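# Sort greasy glass jars into the tray, clean ones stay

## Task

One or more glass jars on the drying mat are still greasy, and they look no different from the clean ones. Move every greasy jar into the tray and leave or return every clean jar onto the mat. Each greasy jar in the tray counts for you, and each clean jar off the mat counts against you. When you finish, the tray must rest on the table rather than on the mat. A jar that is dropped and breaks fails the task. The arrangement must hold without the robot supporting it, and both grippers must be open and withdrawn at the end.

## Robot and tools

Robot: two Kinova Gen3 arms with seven joints each, named left_arm and right_arm, each ending in a Robotiq 2F-85 parallel gripper with a wrist camera. Left and right are only names, not sides of a picture. Bases in the scene frame: left_arm at (+0.043, +0.329, 0) m with quat_wxyz (+0.996, 0, 0, -0.092), right_arm at (+0.010, -0.295, 0) m with quat_wxyz (+0.999, 0, 0, -0.042).

Scene frame: origin on the table top midway between the arms, +x out over the table, +z up, left_arm on the +y side. Poses in results use this frame.

execute_actions takes "actions", a list holding zero or one item, plus an optional "pictures" boolean (on by default). An empty list moves nothing and just reports the state. An item with "rows" is a motion of up to 15 control steps (each 1/30 s, 15 if "steps" is omitted). Each row runs for one step, and the last row repeats to fill out the steps. An item with only "steps" (up to 300) is a wait, counted from the previous result and including your reply time. A refused call does nothing.

Each row is one flat list of 18 numbers, all in [-1, 1], covering both arms even if one stays still: left_arm's 7 joint values, its gripper position, its gripper speed, then the same nine for right_arm. Joint order: waist, shoulder, upper arm roll, elbow, forearm roll, wrist pitch, wrist roll.

Joint values are offsets, not poses. They are measured from the joint angles in the latest result that lists them (before any such result in the scene, and for later calls within one reply, from the angles when the action begins). They are not relative to the previous row, and all zeros drives the arm back to those reference angles, so zeros are not a way to wait. Scale: 1.0 equals 0.9985 rad for the first four joints and 0.8765 rad for the last three. Stated ranges in rad: waist, upper arm roll, forearm roll and wrist roll -69.115 to 69.115; shoulder -2.250 to 2.250; elbow -2.580 to 2.580; wrist pitch -2.100 to 2.100. A request more than 0.013 rad beyond a range end is refused; true ends may differ by 0.013 rad, and a joint pushed beyond its real end stops there, reported as "joint sent to its limit" (possibly about an earlier action). Missing that line does not prove more room exists.

The controller keeps each joint target within 0.304 rad (first four joints) or 0.266 rad (last three) of the measured angle, and scales all targets of an arm back if they would move the gripper more than 70 mm from where it is measured. Joints of one arm start and stop together; big moves may still be unfinished when the result arrives. Between calls the arms keep heading to the last row's target until they nearly stop or a step is HELD.

Gripper numbers are absolute. Position: +1 fully open (85 mm), 0 about 41 mm, about -0.8 where the pads touch, -1 closes until blocked. For a firm grip send -1 and keep sending it; for a gentle one, open, then close to slightly narrower than the object. Release by sending a width larger than the object. Speed: -1 about 20 mm/s, 0 about 85, +1 about 150. Grip force is set by the arm, roughly 190 to 235 N per pad. To leave a gripper unchanged, repeat its previous two numbers (0 is itself a command). Closing pads move about 13 mm farther from the wrist; keep that clearance above surfaces. The fingers point along the gripper's +z and close along its y.

Results: a state line "left_arm: … | right_arm: …" with end_effector_position (m) and end_effector_quat_wxyz per gripper; this point lies between closed pads, with fingertips about 19 mm beyond when closed, 6 mm when open, and readings drift at long reach. "Joint positions" and "Joint velocities" give per-arm blocks in rad and rad/s. position_measured_pct is about 50 minus 50 times the finger position: 0 means open; stopping below about 90 means something is held or blocking, around 90 means the pads met. HELD marks steps where the row was partly or wholly withheld. "joint command not followed" means a clearance check altered joint targets; the rest of the row applied. MOTOR HOT appears from 60 °C; at 75 °C an OVER-TEMPERATURE FAULT lets the arm sag until it cools, so avoid holding loads longer than needed. TORQUE FAULT means a joint hit its load limit (48.6 N m for the first four, 30.6 for the last three, held weight included), halting that arm for 10 s.

zoom_image: "camera" is cam_high, cam_left_wrist or cam_right_wrist (each 896x504), "region" is [x0, y0, x1, y1] in pixels from the top-left, at most 504 by 504.

read_manual gives only licence texts. finished_scene with "scene" (1 or 2) ends that scene for good, grades it and starts the next.

Avoid: dropping or breaking jars, knocking anything off the table, letting the arms collide or press together, pressing hard into objects. Loose objects may get nudged at random; recheck before finishing.

Each tool is called after ">>>" as a command line: name --argument value for each argument, lists and objects as JSON in quotes; but a table of rows of numbers goes row by row, as --pt "numbers of a row", without its own name.

## Session

>>> execute_actions --actions '[]'

Scene clock: 0.00 s of 7100.00 s.
left_arm: end_effector_position=(+0.2085, +0.1293, +0.1619) position_measured_pct=0.0 end_effector_quat_wxyz=(-0.032, +0.661, -0.749, -0.034) | right_arm: end_effector_position=(+0.4274, -0.0308, +0.2540) position_measured_pct=0.0 end_effector_quat_wxyz=(-0.522, +0.647, -0.422, -0.362)
Joint positions: left_arm=[ 1.129  0.182 -0.519  2.216  0.031  0.832  3.795] | right_arm=[ 0.516  0.927 -0.867  1.904 -1.04   0.872  4.372]
Joint velocities: left_arm=[-0.     0.002  0.001  0.     0.    -0.    -0.001] | right_arm=[ 0.    -0.    -0.    -0.     0.001  0.001  0.   ]
Motor temperatures (°C, as the motors report them): left_arm=[34 33 28 31 39 37 40] | right_arm=[32 30 31 29 36 35 49]

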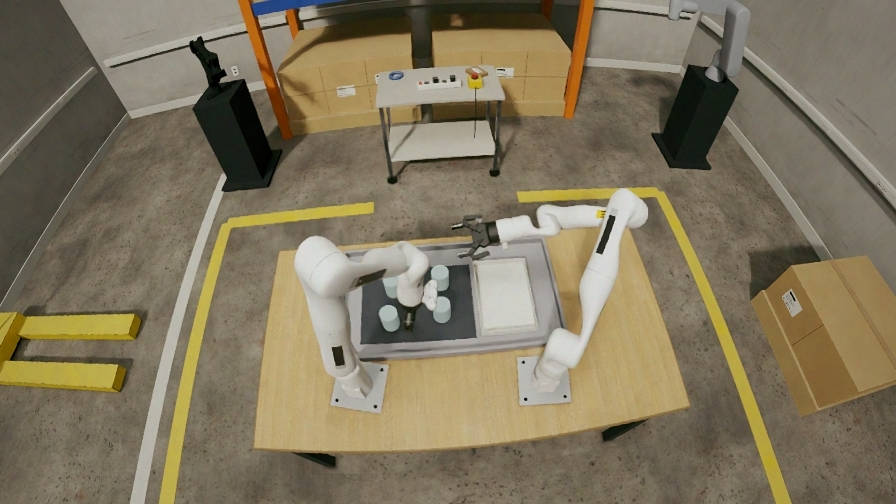

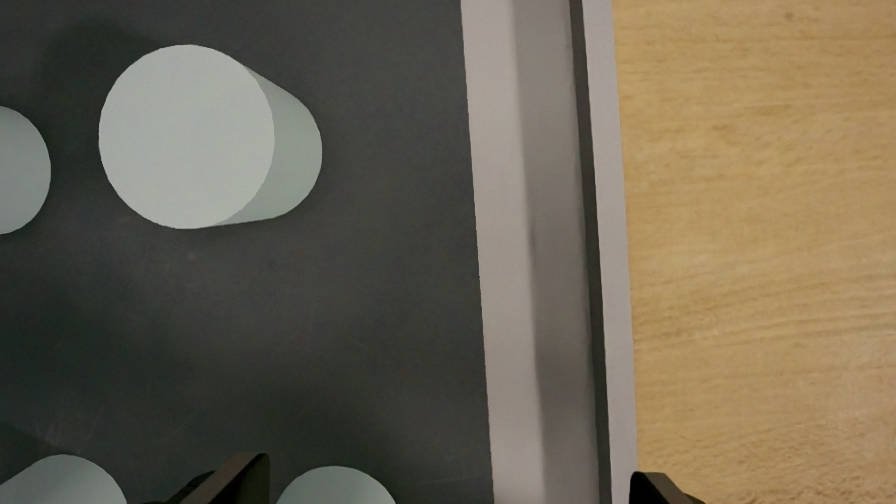

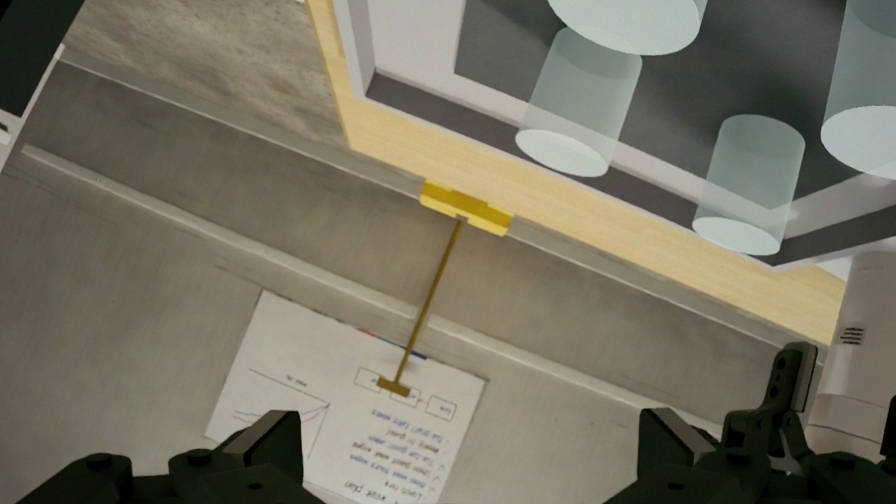

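>>> zoom_image --camera "cam_high" --region '[300, 200, 620, 420]'

Region (300, 200, 620, 420) of cam_high's 896x504 image, scaled by 1.575, with more detail than that image has; it fills the top 346 rows of this view, and the rest is white.

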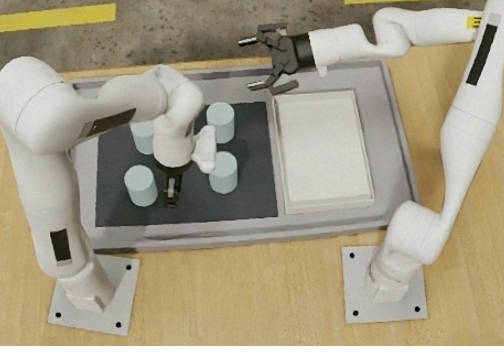

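>>> execute_actions --actions '[{"rows":[[-0.755,-0.161,0.519,-0.524,-0.035,0.681,-0.108,1,0,0.8,-0.7,0.4,0,0,0,0,1,0]]}]' --pictures false

>>> execute_actions --actions '[{"steps":40}]'

Scene clock: 10.77 s of 7100.00 s.
left_arm: end_effector_position=(+0.2710, +0.0761, +0.2923) position_measured_pct=0.0 end_effector_quat_wxyz=(-0.005, +0.642, -0.766, +0.033) | right_arm: end_effector_position=(+0.5018, -0.2449, +0.2444) position_measured_pct=0.0 end_effector_quat_wxyz=(-0.501, +0.628, -0.577, -0.145)
Joint positions: left_arm=[ 0.721  0.056 -0.149  1.845  0.007  1.175  3.72 ] | right_arm=[ 0.786  0.656 -0.634  1.903 -1.04   0.872  4.372]
Joint velocities: left_arm=[-1.28  -0.186  0.833 -0.845 -0.033  1.101 -0.107] | right_arm=[ 0.675 -0.665  0.416 -0.003  0.001 -0.001  0.   ]
Motor temperatures (°C, as the motors report them): left_arm=[34 33 28 31 39 37 40] | right_arm=[32 30 31 29 36 35 49]
Steps of this call (steps 1 to 90: nothing new was sent; then 7.27 s passed at rest; steps 91 to 105: all 15 steps of this action). Readings (joint positions | what the end effector reports):
91: left_arm=[1.127 0.182 -0.518 2.215 0.031 0.833 3.795] | right_arm=[0.517 0.925 -0.866 1.904 -1.040 0.872 4.372] | left_arm position_measured_pct=0.0 | right_arm position_measured_pct=0.0
92: left_arm=[1.120 0.178 -0.512 2.211 0.030 0.837 3.794] | right_arm=[0.524 0.918 -0.862 1.905 -1.040 0.873 4.372] | left_arm position_measured_pct=0.0 | right_arm position_measured_pct=0.0
94: left_arm=[1.088 0.162 -0.486 2.184 0.028 0.861 3.785] | right_arm=[0.553 0.888 -0.838 1.905 -1.040 0.873 4.372] | left_arm position_measured_pct=0.0 | right_arm position_measured_pct=0.0
98: left_arm=[0.971 0.112 -0.375 2.072 0.018 0.959 3.755] | right_arm=[0.636 0.804 -0.755 1.904 -1.040 0.872 4.372] | left_arm position_measured_pct=0.0 | right_arm position_measured_pct=0.0
105: the state above

Scene clock: 12.10 s of 7100.00 s.
left_arm: end_effector_position=(+0.3004, +0.1379, +0.3491) position_measured_pct=0.0 end_effector_quat_wxyz=(+0.000, +0.707, -0.708, -0.001) | right_arm: end_effector_position=(+0.4234, -0.5628, +0.3491) position_measured_pct=0.0 end_effector_quat_wxyz=(+0.412, -0.502, +0.738, -0.186)
Joint positions: left_arm=[ 0.375  0.022 -0.     1.693  0.     1.429  3.701] | right_arm=[ 1.315  0.228 -0.467  1.904 -1.04   0.872  4.372]
Joint velocities: left_arm=[ 0.002  0.001 -0.    -0.    -0.     0.001 -0.001] | right_arm=[ 0.001 -0.     0.    -0.    -0.    -0.     0.001]
Motor temperatures (°C, as the motors report them): left_arm=[34 33 28 31 39 37 40] | right_arm=[32 30 31 29 36 35 49]
Steps of this call (steps 1 to 40: the robot went on to your last target). Readings (joint positions | what the end effector reports):
1: left_arm=[0.677 0.050 -0.122 1.819 0.006 1.212 3.717] | right_arm=[0.809 0.633 -0.620 1.903 -1.040 0.872 4.372] | left_arm position_measured_pct=0.0 | right_arm position_measured_pct=0.0
2: left_arm=[0.633 0.045 -0.100 1.795 0.005 1.249 3.714] | right_arm=[0.832 0.611 -0.608 1.903 -1.040 0.872 4.372] | left_arm position_measured_pct=0.0 | right_arm position_measured_pct=0.0
4: left_arm=[0.547 0.037 -0.064 1.759 0.003 1.313 3.709] | right_arm=[0.879 0.565 -0.585 1.903 -1.040 0.872 4.372] | left_arm position_measured_pct=0.0 | right_arm position_measured_pct=0.0
8: left_arm=[0.426 0.026 -0.017 1.709 0.000 1.401 3.703] | right_arm=[0.976 0.470 -0.549 1.903 -1.040 0.872 4.372] | left_arm position_measured_pct=0.0 | right_arm position_measured_pct=0.0
40: the state above

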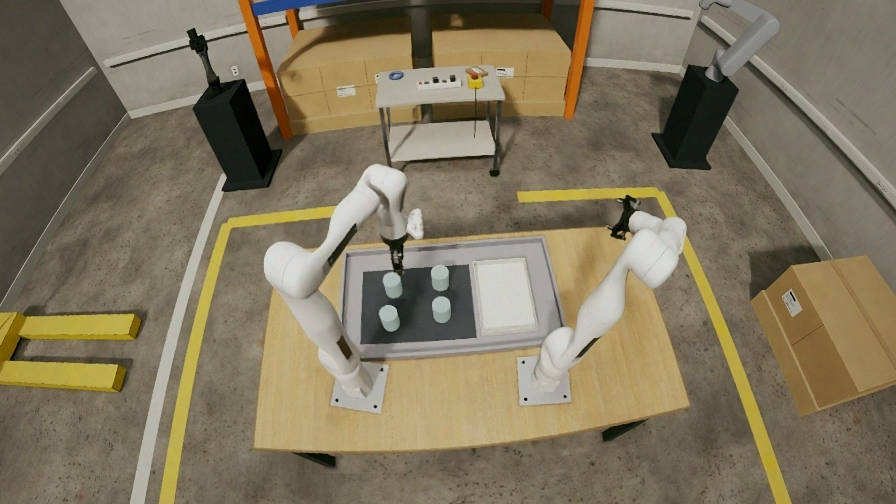

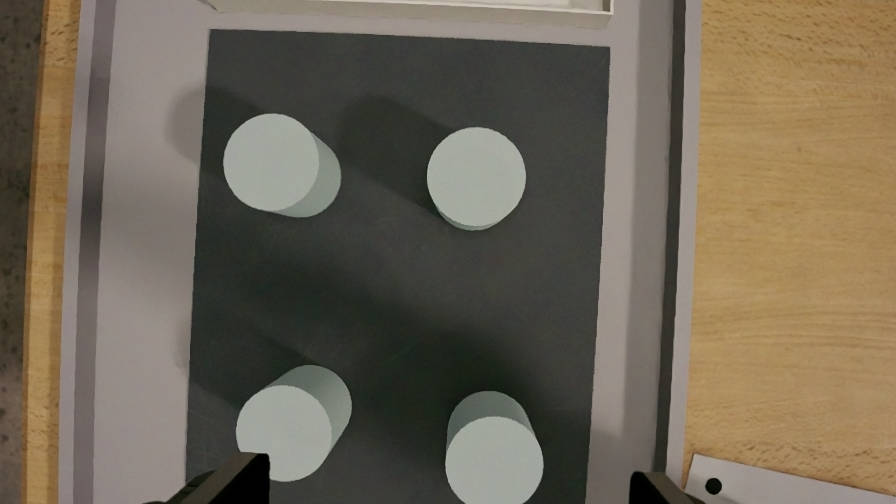

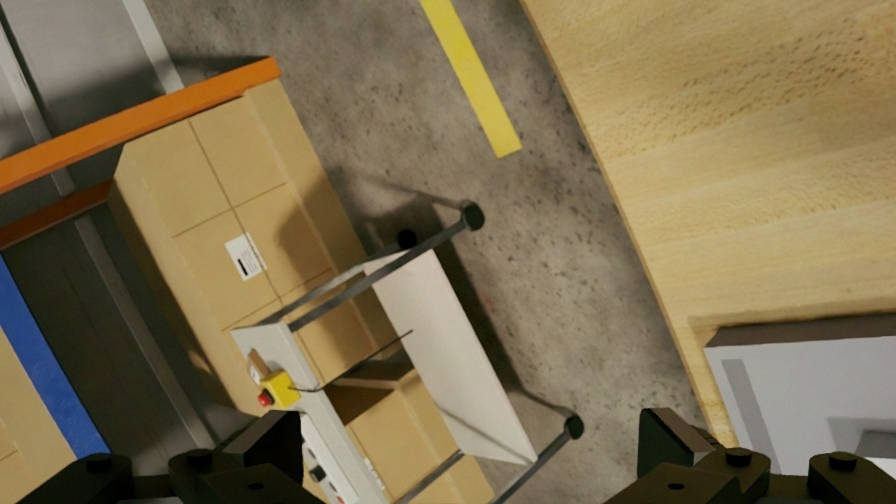

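>>> execute_actions --actions '[{"rows":[[0.271,0.352,0,0.2585,0,-0.698,0.309,1,0,0,0,0,0,0,0,0,1,0]]}]' --pictures false

>>> execute_actions --actions '[{"steps":20}]'

Scene clock: 19.50 s of 7100.00 s.
left_arm: end_effector_position=(+0.2656, +0.0712, +0.1865) position_measured_pct=0.0 end_effector_quat_wxyz=(+0.000, +0.706, -0.705, -0.064) | right_arm: end_effector_position=(+0.4234, -0.5628, +0.3491) position_measured_pct=0.0 end_effector_quat_wxyz=(+0.412, -0.502, +0.738, -0.186)
Joint positions: left_arm=[0.599 0.311 0.    1.909 0.    1.049 3.927] | right_arm=[ 1.315  0.228 -0.467  1.904 -1.04   0.872  4.372]
Joint velocities: left_arm=[ 0.276  0.375 -0.     0.285 -0.001 -1.213  0.296] | right_arm=[-0.     0.     0.     0.001 -0.001  0.002 -0.001]
Motor temperatures (°C, as the motors report them): left_arm=[34 33 28 31 39 37 40] | right_arm=[32 30 31 29 36 35 49]
Steps of this call (steps 1 to 15: the robot went on to your last target; steps 16 to 90: nothing new was sent; then 3.90 s passed at rest; steps 91 to 105: all 15 steps of this action). Readings (joint positions | what the end effector reports):
91: left_arm=[0.377 0.023 -0.001 1.694 -0.000 1.428 3.701] | right_arm=[1.315 0.228 -0.467 1.904 -1.040 0.872 4.372] | left_arm position_measured_pct=0.0 | right_arm position_measured_pct=0.0
92: left_arm=[0.384 0.029 -0.001 1.698 -0.000 1.424 3.705] | right_arm=[1.315 0.228 -0.467 1.904 -1.040 0.872 4.372] | left_arm position_measured_pct=0.0 | right_arm position_measured_pct=0.0
94: left_arm=[0.411 0.059 -0.002 1.720 -0.001 1.400 3.729] | right_arm=[1.315 0.228 -0.467 1.904 -1.040 0.872 4.372] | left_arm position_measured_pct=0.0 | right_arm position_measured_pct=0.0
98: left_arm=[0.489 0.162 -0.001 1.795 -0.000 1.308 3.808] | right_arm=[1.315 0.228 -0.467 1.904 -1.040 0.872 4.372] | left_arm position_measured_pct=0.0 | right_arm position_measured_pct=0.0
105: the state above

Scene clock: 20.17 s of 7100.00 s.
left_arm: end_effector_position=(+0.2826, +0.0295, +0.1503) position_measured_pct=0.0 end_effector_quat_wxyz=(+0.000, +0.707, -0.707, +0.000) | right_arm: end_effector_position=(+0.4234, -0.5628, +0.3491) position_measured_pct=0.0 end_effector_quat_wxyz=(+0.412, -0.502, +0.738, -0.186)
Joint positions: left_arm=[ 0.646  0.373 -0.     1.951  0.     0.817  3.971] | right_arm=[ 1.315  0.228 -0.467  1.904 -1.04   0.872  4.372]
Joint velocities: left_arm=[ 0.001 -0.    -0.     0.    -0.    -0.001  0.001] | right_arm=[ 0. -0.  0. -0. -0. -0.  0.]
Motor temperatures (°C, as the motors report them): left_arm=[34 33 28 31 39 37 40] | right_arm=[32 30 31 29 36 35 49]
Steps of this call (steps 1 to 20: the robot went on to your last target). Readings (joint positions | what the end effector reports):
1: left_arm=[0.608 0.323 0.000 1.917 0.000 1.008 3.936] | right_arm=[1.315 0.228 -0.467 1.904 -1.040 0.872 4.372] | left_arm position_measured_pct=0.0 | right_arm position_measured_pct=0.0
2: left_arm=[0.616 0.334 -0.000 1.925 0.000 0.968 3.944] | right_arm=[1.315 0.228 -0.467 1.904 -1.040 0.872 4.372] | left_arm position_measured_pct=0.0 | right_arm position_measured_pct=0.0
4: left_arm=[0.631 0.354 -0.000 1.939 0.000 0.887 3.959] | right_arm=[1.315 0.228 -0.467 1.904 -1.040 0.872 4.372] | left_arm position_measured_pct=0.0 | right_arm position_measured_pct=0.0
8: left_arm=[0.643 0.370 0.000 1.950 0.000 0.818 3.971] | right_arm=[1.315 0.228 -0.467 1.904 -1.040 0.872 4.372] | left_arm position_measured_pct=0.0 | right_arm position_measured_pct=0.0
20: the state above

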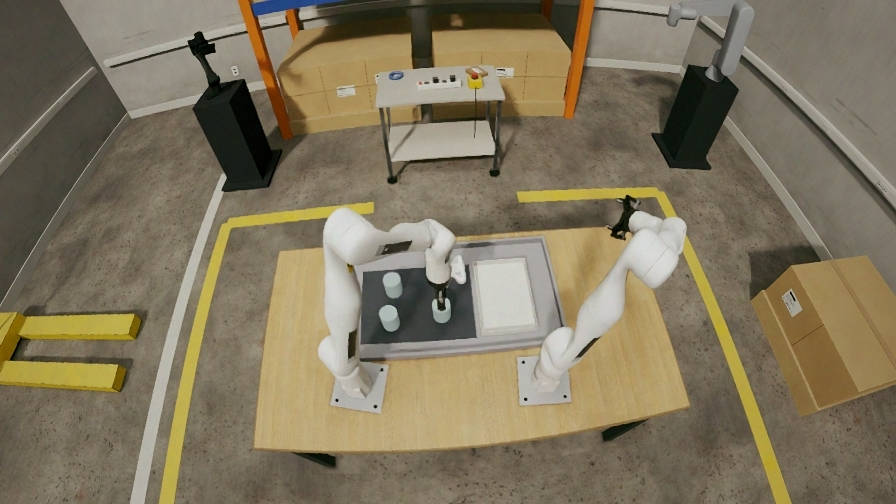

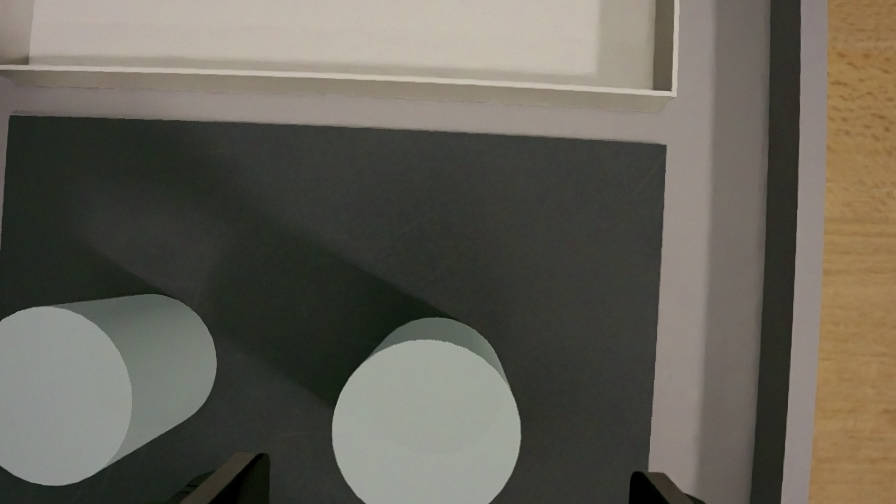

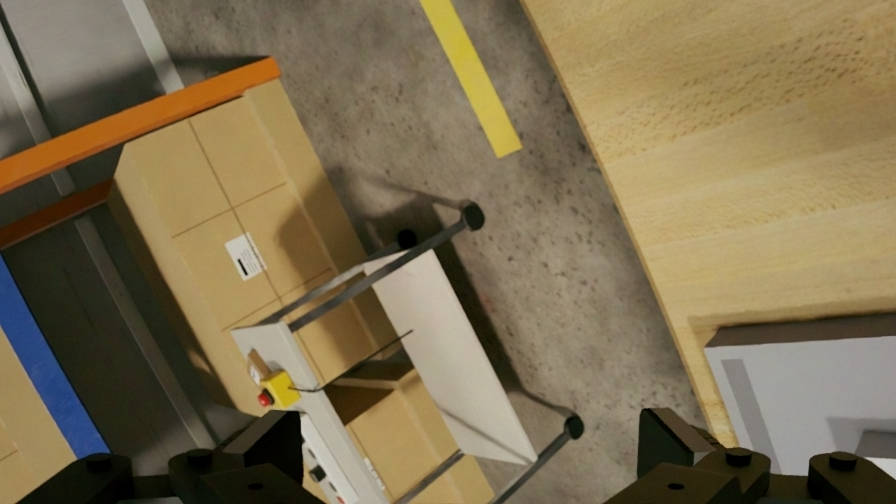

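>>> execute_actions --actions '[{"rows":[[-0.008,0.0997,0,0.0313,0,-0.1487,-0.009,1,0,0,0,0,0,0,0,0,1,0]]}]'

Scene clock: 23.43 s of 7100.00 s.
left_arm: end_effector_position=(+0.2905, +0.0253, +0.1054) position_measured_pct=0.0 end_effector_quat_wxyz=(+0.000, +0.707, -0.707, +0.001) | right_arm: end_effector_position=(+0.4234, -0.5628, +0.3491) position_measured_pct=0.0 end_effector_quat_wxyz=(+0.412, -0.502, +0.738, -0.186)
Joint positions: left_arm=[ 0.638  0.472 -0.     1.982  0.     0.686  3.964] | right_arm=[ 1.315  0.228 -0.467  1.904 -1.04   0.872  4.372]
Joint velocities: left_arm=[-0.001  0.009  0.002  0.     0.     0.001 -0.   ] | right_arm=[-0.     0.    -0.     0.001  0.001  0.001  0.   ]
Motor temperatures (°C, as the motors report them): left_arm=[34 33 28 31 39 37 40] | right_arm=[32 30 31 29 36 35 49]
Steps of this call (steps 1 to 15: the robot went on to your last target; steps 16 to 83: nothing new was sent; steps 84 to 98: all 15 steps of this action). Readings (joint positions | what the end effector reports):
84: left_arm=[0.646 0.375 -0.000 1.951 0.000 0.816 3.971] | right_arm=[1.315 0.228 -0.467 1.904 -1.040 0.872 4.372] | left_arm position_measured_pct=0.0 | right_arm position_measured_pct=0.0
85: left_arm=[0.645 0.381 -0.000 1.953 0.000 0.809 3.971] | right_arm=[1.315 0.228 -0.467 1.904 -1.040 0.872 4.372] | left_arm position_measured_pct=0.0 | right_arm position_measured_pct=0.0
87: left_arm=[0.643 0.411 0.000 1.961 0.000 0.774 3.969] | right_arm=[1.315 0.228 -0.467 1.904 -1.040 0.872 4.372] | left_arm position_measured_pct=0.0 | right_arm position_measured_pct=0.0
91: left_arm=[0.638 0.466 -0.001 1.981 0.000 0.692 3.964] | right_arm=[1.315 0.228 -0.467 1.904 -1.040 0.872 4.372] | left_arm position_measured_pct=0.0 | right_arm position_measured_pct=0.0
98: the state above

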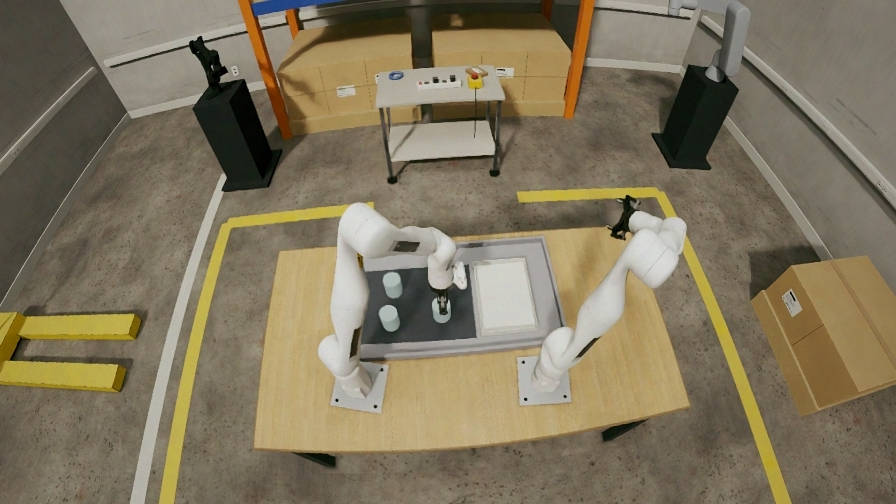

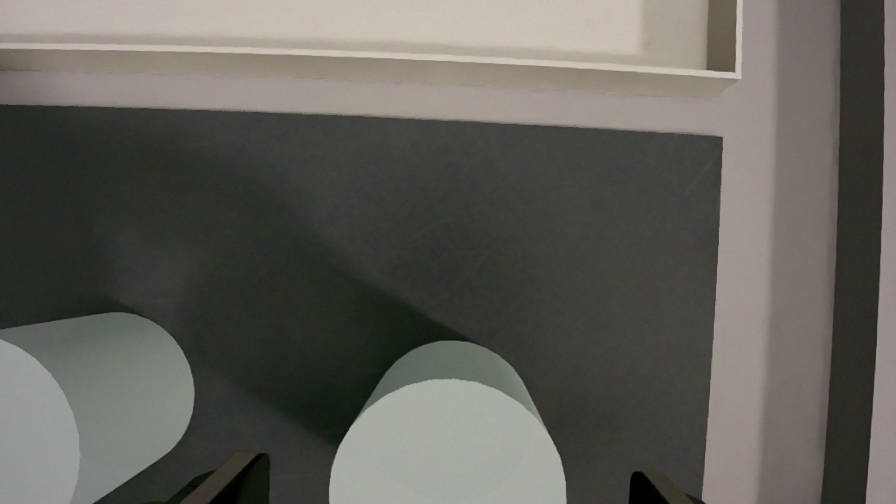

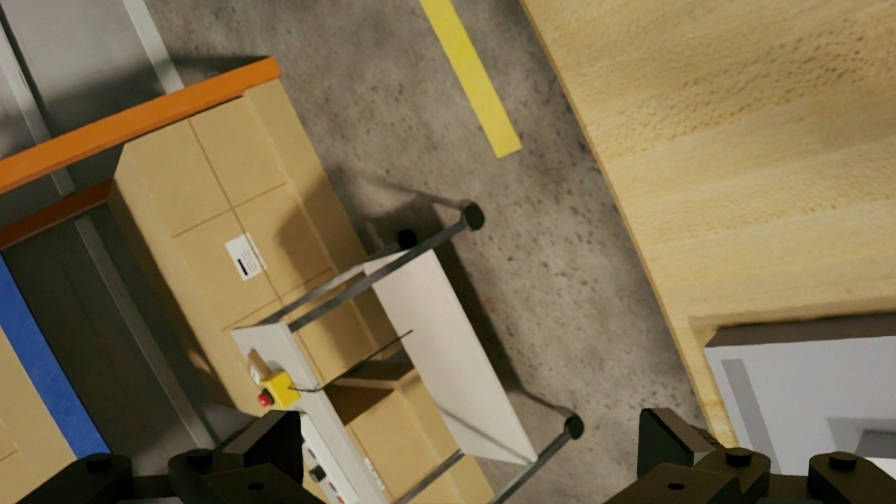

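>>> execute_actions --actions '[{"rows":[[0,0.108,0,0.0445,0,-0.173,0,1,0,0,0,0,0,0,0,0,1,0]]}]' --pictures false

>>> execute_actions --actions '[{"rows":[[0,0,0,0,0,0,0,0.3,-0.5,0,0,0,0,0,0,0,1,0]]}]' --pictures false

>>> execute_actions --actions '[{"steps":12}]'

Scene clock: 26.40 s of 7100.00 s.
left_arm: end_effector_position=(+0.2907, +0.0252, +0.0557) position_measured_pct=0.0 end_effector_quat_wxyz=(+0.000, +0.707, -0.707, +0.001) | right_arm: end_effector_position=(+0.4234, -0.5628, +0.3491) position_measured_pct=0.0 end_effector_quat_wxyz=(+0.412, -0.502, +0.738, -0.186)
Joint positions: left_arm=[ 0.638  0.578 -0.     2.027  0.     0.535  3.964] | right_arm=[ 1.315  0.228 -0.467  1.904 -1.04   0.872  4.372]
Joint velocities: left_arm=[-0.     0.012 -0.     0.001  0.    -0.002  0.001] | right_arm=[ 0. -0. -0. -0. -0. -0.  0.]
Motor temperatures (°C, as the motors report them): left_arm=[34 33 28 31 39 37 40] | right_arm=[32 30 31 29 36 35 49]
Steps of this call (steps 1 to 15: the robot went on to your last target; steps 16 to 74: nothing new was sent; steps 75 to 89: all 15 steps of this action). Readings (joint positions | what the end effector reports):
75: left_arm=[0.638 0.474 -0.000 1.983 0.000 0.685 3.964] | right_arm=[1.315 0.228 -0.467 1.904 -1.040 0.872 4.372] | left_arm position_measured_pct=0.0 | right_arm position_measured_pct=0.0
76: left_arm=[0.638 0.481 -0.000 1.985 0.000 0.678 3.964] | right_arm=[1.315 0.228 -0.467 1.904 -1.040 0.872 4.372] | left_arm position_measured_pct=0.0 | right_arm position_measured_pct=0.0
78: left_arm=[0.638 0.511 -0.000 1.995 0.000 0.640 3.964] | right_arm=[1.315 0.228 -0.467 1.904 -1.040 0.872 4.372] | left_arm position_measured_pct=0.0 | right_arm position_measured_pct=0.0
82: left_arm=[0.638 0.571 -0.000 2.025 0.000 0.544 3.964] | right_arm=[1.315 0.228 -0.467 1.904 -1.040 0.872 4.372] | left_arm position_measured_pct=0.0 | right_arm position_measured_pct=0.0
89: the state above

Scene clock: 26.90 s of 7100.00 s.
left_arm: end_effector_position=(+0.2907, +0.0252, +0.0557) position_measured_pct=22.6 end_effector_quat_wxyz=(+0.000, +0.707, -0.707, +0.001) | right_arm: end_effector_position=(+0.4234, -0.5628, +0.3491) position_measured_pct=0.0 end_effector_quat_wxyz=(+0.412, -0.502, +0.738, -0.186)
Joint positions: left_arm=[ 0.638  0.578 -0.     2.027  0.     0.535  3.964] | right_arm=[ 1.315  0.228 -0.467  1.904 -1.04   0.872  4.372]
Joint velocities: left_arm=[-0.    -0.001 -0.001 -0.001  0.    -0.    -0.001] | right_arm=[-0.    -0.     0.     0.     0.     0.    -0.001]
Motor temperatures (°C, as the motors report them): left_arm=[34 33 28 31 39 37 40] | right_arm=[32 30 31 29 36 35 49]
Steps of this call (steps 1 to 15: all 15 steps of this action). Readings (joint positions | what the end effector reports):
1: left_arm=[0.638 0.578 -0.000 2.027 0.000 0.535 3.964] | right_arm=[1.315 0.228 -0.467 1.904 -1.040 0.872 4.372] | left_arm position_measured_pct=0.0 | right_arm position_measured_pct=0.0
2: left_arm=[0.638 0.578 -0.000 2.027 0.000 0.535 3.964] | right_arm=[1.315 0.228 -0.467 1.904 -1.040 0.872 4.372] | left_arm position_measured_pct=0.4 | right_arm position_measured_pct=0.0
4: left_arm=[0.638 0.578 -0.000 2.027 0.000 0.535 3.964] | right_arm=[1.315 0.228 -0.467 1.904 -1.040 0.872 4.372] | left_arm position_measured_pct=2.8 | right_arm position_measured_pct=0.0
8: left_arm=[0.638 0.578 -0.000 2.027 0.000 0.535 3.964] | right_arm=[1.315 0.228 -0.467 1.904 -1.040 0.872 4.372] | left_arm position_measured_pct=9.9 | right_arm position_measured_pct=0.0
15: the state above

Scene clock: 27.30 s of 7100.00 s.
left_arm: end_effector_position=(+0.2907, +0.0252, +0.0563) position_measured_pct=29.0 end_effector_quat_wxyz=(+0.000, +0.707, -0.707, +0.001) | right_arm: end_effector_position=(+0.4234, -0.5628, +0.3491) position_measured_pct=0.0 end_effector_quat_wxyz=(+0.412, -0.502, +0.738, -0.186)
Joint positions: left_arm=[ 0.638  0.577 -0.     2.027  0.     0.536  3.964] | right_arm=[ 1.315  0.228 -0.467  1.904 -1.04   0.872  4.372]
Joint velocities: left_arm=[-0.001 -0.001 -0.    -0.     0.     0.001 -0.001] | right_arm=[-0.    -0.     0.    -0.     0.001  0.002  0.   ]
Motor temperatures (°C, as the motors report them): left_arm=[34 33 28 31 39 37 40] | right_arm=[32 30 31 29 36 35 49]
Steps of this call (steps 1 to 12: the robot went on to your last target). Readings (joint positions | what the end effector reports):
1: left_arm=[0.638 0.578 -0.000 2.027 0.000 0.535 3.964] | right_arm=[1.315 0.228 -0.467 1.904 -1.040 0.872 4.372] | left_arm position_measured_pct=24.6 | right_arm position_measured_pct=0.0
2: left_arm=[0.638 0.578 -0.000 2.027 0.000 0.535 3.964] | right_arm=[1.315 0.228 -0.467 1.904 -1.040 0.872 4.372] | left_arm position_measured_pct=26.6 | right_arm position_measured_pct=0.0
4: left_arm=[0.638 0.577 -0.000 2.027 0.000 0.536 3.964] | right_arm=[1.315 0.228 -0.467 1.904 -1.040 0.872 4.372] | left_arm position_measured_pct=28.2 | right_arm position_measured_pct=0.0
8: left_arm=[0.638 0.577 -0.000 2.027 0.000 0.536 3.964] | right_arm=[1.315 0.228 -0.467 1.904 -1.040 0.872 4.372] | left_arm position_measured_pct=29.0 | right_arm position_measured_pct=0.0
12: the state above

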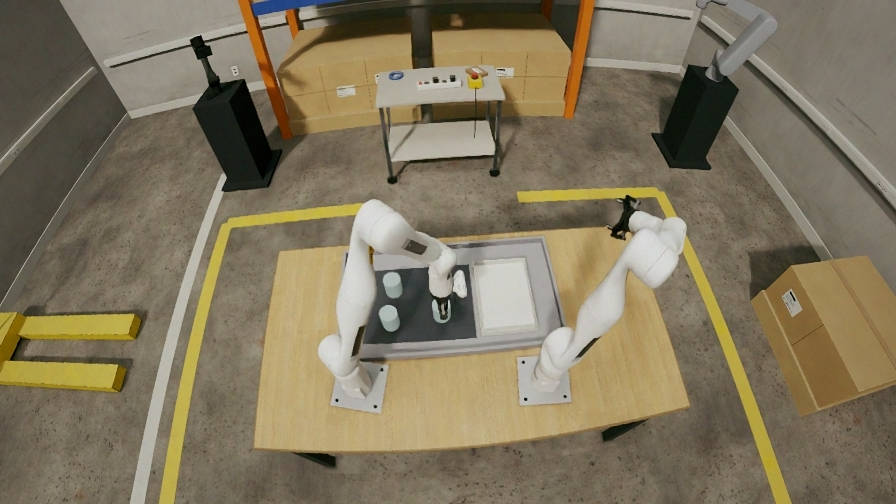

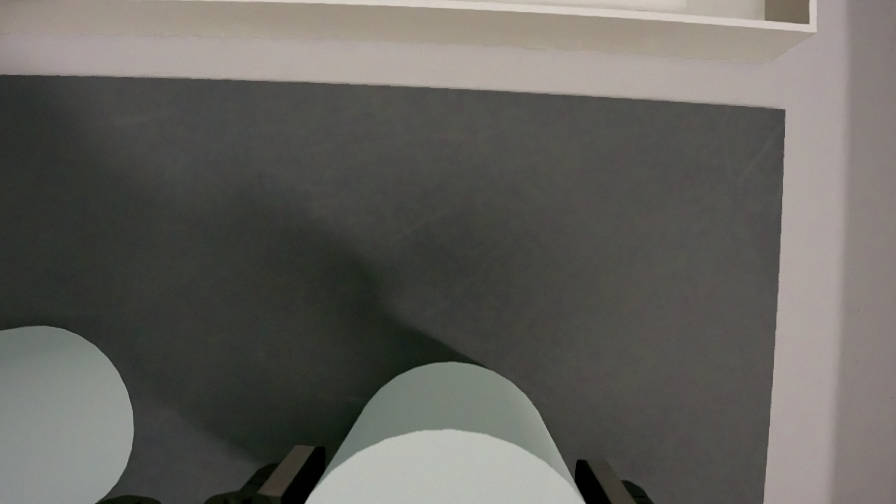

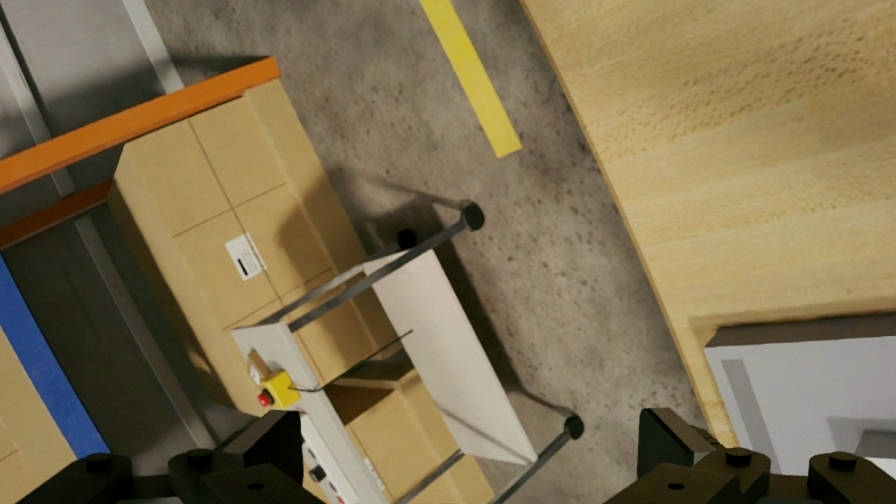

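>>> execute_actions --actions '[{"rows":[[0,0,0,0,0,0,0,0.5,0,0,0,0,0,0,0,0,1,0],[0,0,0,0,0,0,0,0.5,0,0,0,0,0,0,0,0,1,0],[0,0,0,0,0,0,0,0.5,0,0,0,0,0,0,0,0,1,0],[0,0,0,0,0,0,0,0.5,0,0,0,0,0,0,0,0,1,0],[0,0,0,0,0,0,0,0.5,0,0,0,0,0,0,0,0,1,0],[0,0,0,0,0,0,0,0.5,0,0,0,0,0,0,0,0,1,0],[0,0,0,0,0,0,0,0.44,-1,0,0,0,0,0,0,0,1,0]]}]' --pictures false

>>> execute_actions --actions '[{"steps":10}]' --pictures false

>>> execute_actions --actions '[{"rows":[[0,0.0089,0,0.003,0,-0.0136,0,0.44,-1,0,0,0,0,0,0,0,1,0]]}]' --pictures false

Scene clock: 33.30 s of 7100.00 s.
left_arm: end_effector_position=(+0.2906, +0.0252, +0.0565) position_measured_pct=27.0 end_effector_quat_wxyz=(+0.000, +0.707, -0.707, +0.001) | right_arm: end_effector_position=(+0.4234, -0.5628, +0.3491) position_measured_pct=0.0 end_effector_quat_wxyz=(+0.412, -0.502, +0.738, -0.186)
Joint positions: left_arm=[ 0.638  0.576 -0.     2.027  0.     0.536  3.964] | right_arm=[ 1.315  0.228 -0.467  1.904 -1.04   0.872  4.372]
Joint velocities: left_arm=[ 0.002 -0.     0.     0.001 -0.     0.001 -0.001] | right_arm=[-0.    -0.     0.     0.     0.001  0.002  0.001]
Motor temperatures (°C, as the motors report them): left_arm=[34 33 28 31 39 37 40] | right_arm=[32 30 31 29 36 35 49]
Steps of this call (steps 1 to 15: the robot went on to your last target; steps 16 to 90: nothing new was sent; then 2.50 s passed at rest; steps 91 to 105: all 15 steps of this action). Readings (joint positions | what the end effector reports):
91: left_arm=[0.638 0.576 -0.000 2.027 0.000 0.536 3.964] | right_arm=[1.315 0.228 -0.467 1.904 -1.040 0.872 4.372] | left_arm position_measured_pct=29.0 | right_arm position_measured_pct=0.0
92: left_arm=[0.638 0.576 -0.000 2.027 0.000 0.536 3.964] | right_arm=[1.315 0.228 -0.467 1.904 -1.040 0.872 4.372] | left_arm position_measured_pct=28.6 | right_arm position_measured_pct=0.0
94: left_arm=[0.638 0.576 -0.000 2.027 0.000 0.536 3.964] | right_arm=[1.315 0.228 -0.467 1.904 -1.040 0.872 4.372] | left_arm position_measured_pct=26.2 | right_arm position_measured_pct=0.0
98: left_arm=[0.638 0.576 -0.000 2.027 0.000 0.536 3.964] | right_arm=[1.315 0.228 -0.467 1.904 -1.040 0.872 4.372] | left_arm position_measured_pct=25.4 | right_arm position_measured_pct=0.0
105: the state above

Scene clock: 33.63 s of 7100.00 s.
left_arm: end_effector_position=(+0.2906, +0.0252, +0.0565) position_measured_pct=27.0 end_effector_quat_wxyz=(+0.000, +0.707, -0.707, +0.001) | right_arm: end_effector_position=(+0.4234, -0.5628, +0.3491) position_measured_pct=0.0 end_effector_quat_wxyz=(+0.412, -0.502, +0.738, -0.186)
Joint positions: left_arm=[ 0.638  0.576 -0.     2.027  0.     0.536  3.964] | right_arm=[ 1.315  0.228 -0.467  1.904 -1.04   0.872  4.372]
Joint velocities: left_arm=[-0.001 -0.001  0.     0.001 -0.    -0.001 -0.   ] | right_arm=[-0.    -0.     0.    -0.001  0.     0.     0.001]
Motor temperatures (°C, as the motors report them): left_arm=[34 33 28 31 39 37 40] | right_arm=[32 30 31 29 36 35 49]
Steps of this call (steps 1 to 10: the robot went on to your last target). Readings (joint positions | what the end effector reports):
1: left_arm=[0.638 0.576 -0.000 2.027 0.000 0.536 3.964] | right_arm=[1.315 0.228 -0.467 1.904 -1.040 0.872 4.372] | left_arm position_measured_pct=27.0 | right_arm position_measured_pct=0.0
2: left_arm=[0.638 0.576 -0.000 2.027 0.000 0.536 3.964] | right_arm=[1.315 0.228 -0.467 1.904 -1.040 0.872 4.372] | left_arm position_measured_pct=27.0 | right_arm position_measured_pct=0.0
4: left_arm=[0.638 0.576 -0.000 2.027 0.000 0.536 3.964] | right_arm=[1.315 0.228 -0.467 1.904 -1.040 0.872 4.372] | left_arm position_measured_pct=27.0 | right_arm position_measured_pct=0.0
8: left_arm=[0.638 0.576 -0.000 2.027 0.000 0.536 3.964] | right_arm=[1.315 0.228 -0.467 1.904 -1.040 0.872 4.372] | left_arm position_measured_pct=27.0 | right_arm position_measured_pct=0.0
10: the state above

Scene clock: 34.13 s of 7100.00 s.
left_arm: end_effector_position=(+0.2906, +0.0250, +0.0560) position_measured_pct=27.0 end_effector_quat_wxyz=(+0.000, +0.707, -0.707, +0.003) | right_arm: end_effector_position=(+0.4234, -0.5628, +0.3491) position_measured_pct=0.0 end_effector_quat_wxyz=(+0.412, -0.502, +0.738, -0.186)
Joint positions: left_arm=[0.638 0.576 0.    2.031 0.    0.529 3.963] | right_arm=[ 1.315  0.228 -0.467  1.904 -1.04   0.872  4.372]
Joint velocities: left_arm=[ 0.    -0.     0.     0.001 -0.     0.002  0.001] | right_arm=[ 0.    -0.     0.    -0.     0.001  0.001  0.   ]
Motor temperatures (°C, as the motors report them): left_arm=[34 33 28 31 39 37 40] | right_arm=[32 30 31 29 36 35 49]
Steps of this call (steps 1 to 15: all 15 steps of this action). Readings (joint positions | what the end effector reports):
1: left_arm=[0.638 0.577 -0.000 2.027 0.000 0.535 3.964] | right_arm=[1.315 0.228 -0.467 1.904 -1.040 0.872 4.372] | left_arm position_measured_pct=27.0 | right_arm position_measured_pct=0.0
2: left_arm=[0.638 0.578 0.000 2.028 0.000 0.533 3.964] | right_arm=[1.315 0.228 -0.467 1.904 -1.040 0.872 4.372] | left_arm position_measured_pct=27.0 | right_arm position_measured_pct=0.0
4: left_arm=[0.638 0.576 0.000 2.030 0.000 0.530 3.963] | right_arm=[1.315 0.228 -0.467 1.904 -1.040 0.872 4.372] | left_arm position_measured_pct=27.0 | right_arm position_measured_pct=0.0
8: left_arm=[0.638 0.576 0.000 2.031 0.000 0.529 3.963] | right_arm=[1.315 0.228 -0.467 1.904 -1.040 0.872 4.372] | left_arm position_measured_pct=27.0 | right_arm position_measured_pct=0.0
15: the state above

>>> execute_actions --actions '[{"rows":[[0,0,0,0,0,0,0,1,0.5,0,0,0,0,0,0,0,1,0],[0,0,0,0,0,0,0,1,0.5,0,0,0,0,0,0,0,1,0],[0,0,0,0,0,0,0,1,0.5,0,0,0,0,0,0,0,1,0],[0,0,0,0,0,0,0,1,0.5,0,0,0,0,0,0,0,1,0],[0,-0.152,0,-0.078,0,0.2687,0,1,0.5,0,0,0,0,0,0,0,1,0]]}]' --pictures false

>>> execute_actions --actions '[{"steps":6}]' --pictures false

>>> execute_actions --actions '[{"rows":[[-0.091,0.085,0,-0.147,0,0.07,-0.103,1,0.5,0,0,0,0,0,0,0,1,0],[-0.091,0.085,0,-0.147,0,0.07,-0.103,1,0.5,0,0,0,0,0,0,0,1,0],[-0.091,0.085,0,-0.147,0,0.07,-0.103,1,0.5,0,0,0,0,0,0,0,1,0],[-0.091,0.085,0,-0.147,0,0.07,-0.103,1,0.5,0,0,0,0,0,0,0,1,0],[-0.182,0.189,0,-0.2947,0,0.1205,-0.2065,1,0.5,0,0,0,0,0,0,0,1,0]]}]' --pictures false

>>> execute_actions --actions '[{"steps":10}]'

Scene clock: 47.50 s of 7100.00 s.
left_arm: end_effector_position=(+0.2899, +0.0256, +0.1277) position_measured_pct=0.0 end_effector_quat_wxyz=(+0.000, +0.707, -0.708, -0.002) | right_arm: end_effector_position=(+0.4234, -0.5628, +0.3491) position_measured_pct=0.0 end_effector_quat_wxyz=(+0.412, -0.502, +0.738, -0.186)
Joint positions: left_arm=[0.638 0.43  0.    1.953 0.    0.763 3.963] | right_arm=[ 1.315  0.228 -0.467  1.904 -1.04   0.872  4.372]
Joint velocities: left_arm=[-0.001 -0.024 -0.001 -0.018  0.     0.07   0.001] | right_arm=[-0.    -0.     0.    -0.001 -0.001  0.001  0.001]
Motor temperatures (°C, as the motors report them): left_arm=[34 33 28 31 39 37 40] | right_arm=[32 30 31 29 36 35 49]
Steps of this call (steps 1 to 15: the robot went on to your last target; steps 16 to 90: nothing new was sent; then 9.87 s passed at rest; steps 91 to 105: all 15 steps of this action). Readings (joint positions | what the end effector reports):
91: left_arm=[0.638 0.575 0.000 2.031 0.000 0.529 3.963] | right_arm=[1.315 0.228 -0.467 1.904 -1.040 0.872 4.372] | left_arm position_measured_pct=27.0 | right_arm position_measured_pct=0.0
92: left_arm=[0.638 0.572 0.000 2.031 0.000 0.529 3.963] | right_arm=[1.315 0.228 -0.467 1.904 -1.040 0.872 4.372] | left_arm position_measured_pct=26.6 | right_arm position_measured_pct=0.0
94: left_arm=[0.638 0.573 0.000 2.030 0.000 0.529 3.963] | right_arm=[1.315 0.228 -0.467 1.904 -1.040 0.872 4.372] | left_arm position_measured_pct=20.6 | right_arm position_measured_pct=0.0
98: left_arm=[0.638 0.537 0.000 2.013 0.000 0.580 3.963] | right_arm=[1.315 0.228 -0.467 1.904 -1.040 0.872 4.372] | left_arm position_measured_pct=5.2 | right_arm position_measured_pct=0.0
105: the state above

Scene clock: 47.70 s of 7100.00 s.
left_arm: end_effector_position=(+0.2901, +0.0255, +0.1297) position_measured_pct=0.0 end_effector_quat_wxyz=(+0.000, +0.707, -0.707, -0.001) | right_arm: end_effector_position=(+0.4234, -0.5628, +0.3491) position_measured_pct=0.0 end_effector_quat_wxyz=(+0.412, -0.502, +0.738, -0.186)
Joint positions: left_arm=[0.638 0.425 0.    1.953 0.    0.765 3.963] | right_arm=[ 1.315  0.228 -0.467  1.904 -1.04   0.872  4.372]
Joint velocities: left_arm=[ 0.    -0.01   0.001 -0.001  0.    -0.002  0.   ] | right_arm=[-0.    -0.     0.     0.     0.001  0.001  0.001]
Motor temperatures (°C, as the motors report them): left_arm=[34 33 28 31 39 37 40] | right_arm=[32 30 31 29 36 35 49]
Steps of this call (steps 1 to 6: the robot went on to your last target). Readings (joint positions | what the end effector reports):
1: left_arm=[0.638 0.429 0.000 1.953 0.000 0.764 3.963] | right_arm=[1.315 0.228 -0.467 1.904 -1.040 0.872 4.372] | left_arm position_measured_pct=0.0 | right_arm position_measured_pct=0.0
2: left_arm=[0.638 0.428 0.000 1.953 0.000 0.765 3.963] | right_arm=[1.315 0.228 -0.467 1.904 -1.040 0.872 4.372] | left_arm position_measured_pct=0.0 | right_arm position_measured_pct=0.0
4: left_arm=[0.638 0.426 0.000 1.953 0.000 0.765 3.963] | right_arm=[1.315 0.228 -0.467 1.904 -1.040 0.872 4.372] | left_arm position_measured_pct=0.0 | right_arm position_measured_pct=0.0
6: the state above

Scene clock: 48.20 s of 7100.00 s.
left_arm: end_effector_position=(+0.4134, +0.0192, +0.1170) position_measured_pct=0.0 end_effector_quat_wxyz=(-0.001, +0.706, -0.708, +0.002) | right_arm: end_effector_position=(+0.4234, -0.5628, +0.3491) position_measured_pct=0.0 end_effector_quat_wxyz=(+0.412, -0.502, +0.738, -0.186)
Joint positions: left_arm=[ 0.462  0.607 -0.002  1.661 -0.     0.869  3.783] | right_arm=[ 1.315  0.228 -0.467  1.904 -1.04   0.872  4.372]
Joint velocities: left_arm=[-0.039  0.035 -0.003 -0.072 -0.001  0.026 -0.045] | right_arm=[ 0.    -0.     0.    -0.     0.002 -0.    -0.001]
Motor temperatures (°C, as the motors report them): left_arm=[34 33 28 31 39 37 40] | right_arm=[32 30 31 29 36 35 49]
Steps of this call (steps 1 to 15: all 15 steps of this action). Readings (joint positions | what the end effector reports):
1: left_arm=[0.637 0.426 0.000 1.952 0.001 0.765 3.963] | right_arm=[1.315 0.228 -0.467 1.904 -1.040 0.872 4.372] | left_arm position_measured_pct=0.0 | right_arm position_measured_pct=0.0
2: left_arm=[0.633 0.430 0.001 1.946 0.001 0.768 3.960] | right_arm=[1.315 0.228 -0.467 1.904 -1.040 0.872 4.372] | left_arm position_measured_pct=0.0 | right_arm position_measured_pct=0.0
4: left_arm=[0.614 0.448 0.002 1.920 0.001 0.780 3.944] | right_arm=[1.315 0.228 -0.467 1.904 -1.040 0.872 4.372] | left_arm position_measured_pct=0.0 | right_arm position_measured_pct=0.0
8: left_arm=[0.543 0.521 0.001 1.805 0.001 0.821 3.873] | right_arm=[1.315 0.228 -0.467 1.904 -1.040 0.872 4.372] | left_arm position_measured_pct=0.0 | right_arm position_measured_pct=0.0
15: the state above

Scene clock: 48.53 s of 7100.00 s.
left_arm: end_effector_position=(+0.4141, +0.0203, +0.1147) position_measured_pct=0.0 end_effector_quat_wxyz=(+0.000, +0.707, -0.707, -0.000) | right_arm: end_effector_position=(+0.4234, -0.5628, +0.3491) position_measured_pct=0.0 end_effector_quat_wxyz=(+0.412, -0.502, +0.738, -0.186)
Joint positions: left_arm=[0.457 0.614 0.    1.658 0.    0.871 3.782] | right_arm=[ 1.315  0.228 -0.467  1.904 -1.04   0.872  4.372]
Joint velocities: left_arm=[-0.003  0.005  0.    -0.     0.    -0.001 -0.002] | right_arm=[-0.    -0.    -0.    -0.    -0.001  0.     0.001]
Motor temperatures (°C, as the motors report them): left_arm=[34 33 28 31 39 37 40] | right_arm=[32 30 31 29 36 35 49]
Steps of this call (steps 1 to 10: the robot went on to your last target). Readings (joint positions | what the end effector reports):
1: left_arm=[0.461 0.608 -0.001 1.660 -0.000 0.870 3.783] | right_arm=[1.315 0.228 -0.467 1.904 -1.040 0.872 4.372] | left_arm position_measured_pct=0.0 | right_arm position_measured_pct=0.0
2: left_arm=[0.460 0.609 -0.001 1.659 0.000 0.870 3.782] | right_arm=[1.315 0.228 -0.467 1.904 -1.040 0.872 4.372] | left_arm position_measured_pct=0.0 | right_arm position_measured_pct=0.0
4: left_arm=[0.458 0.611 0.000 1.659 0.000 0.870 3.782] | right_arm=[1.315 0.228 -0.467 1.904 -1.040 0.872 4.372] | left_arm position_measured_pct=0.0 | right_arm position_measured_pct=0.0
8: left_arm=[0.457 0.613 0.000 1.658 0.000 0.871 3.782] | right_arm=[1.315 0.228 -0.467 1.904 -1.040 0.872 4.372] | left_arm position_measured_pct=0.0 | right_arm position_measured_pct=0.0
10: the state above

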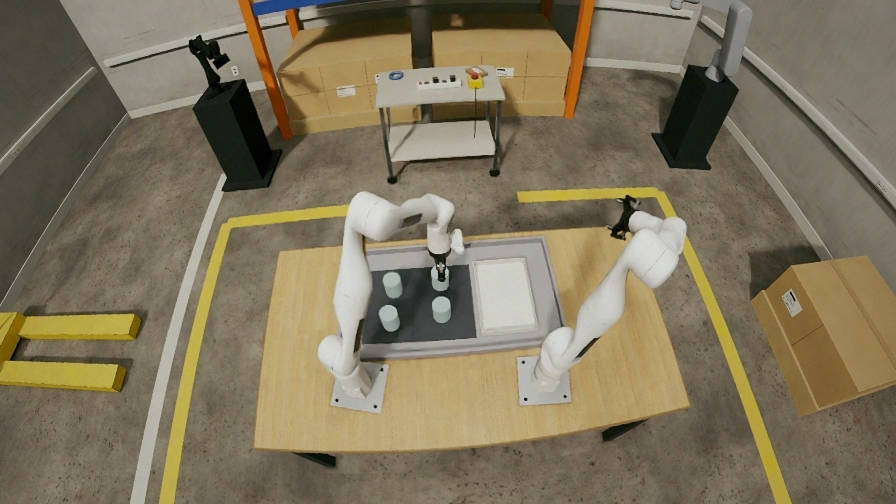

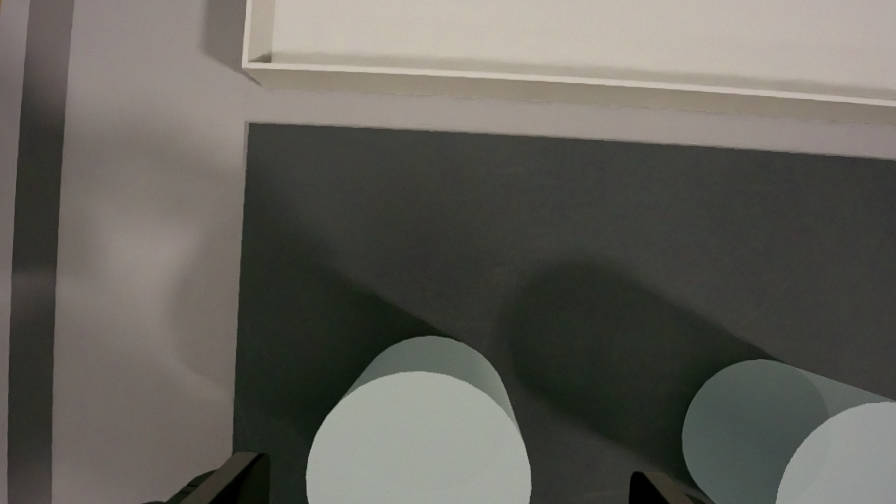

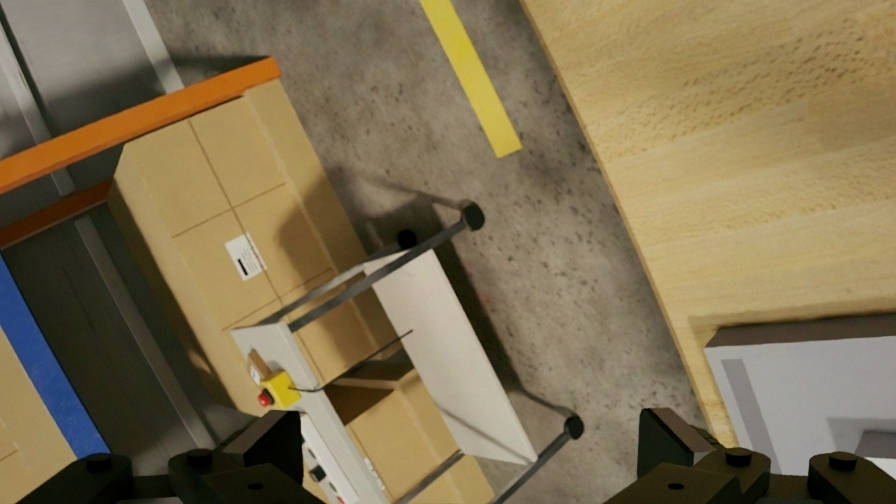

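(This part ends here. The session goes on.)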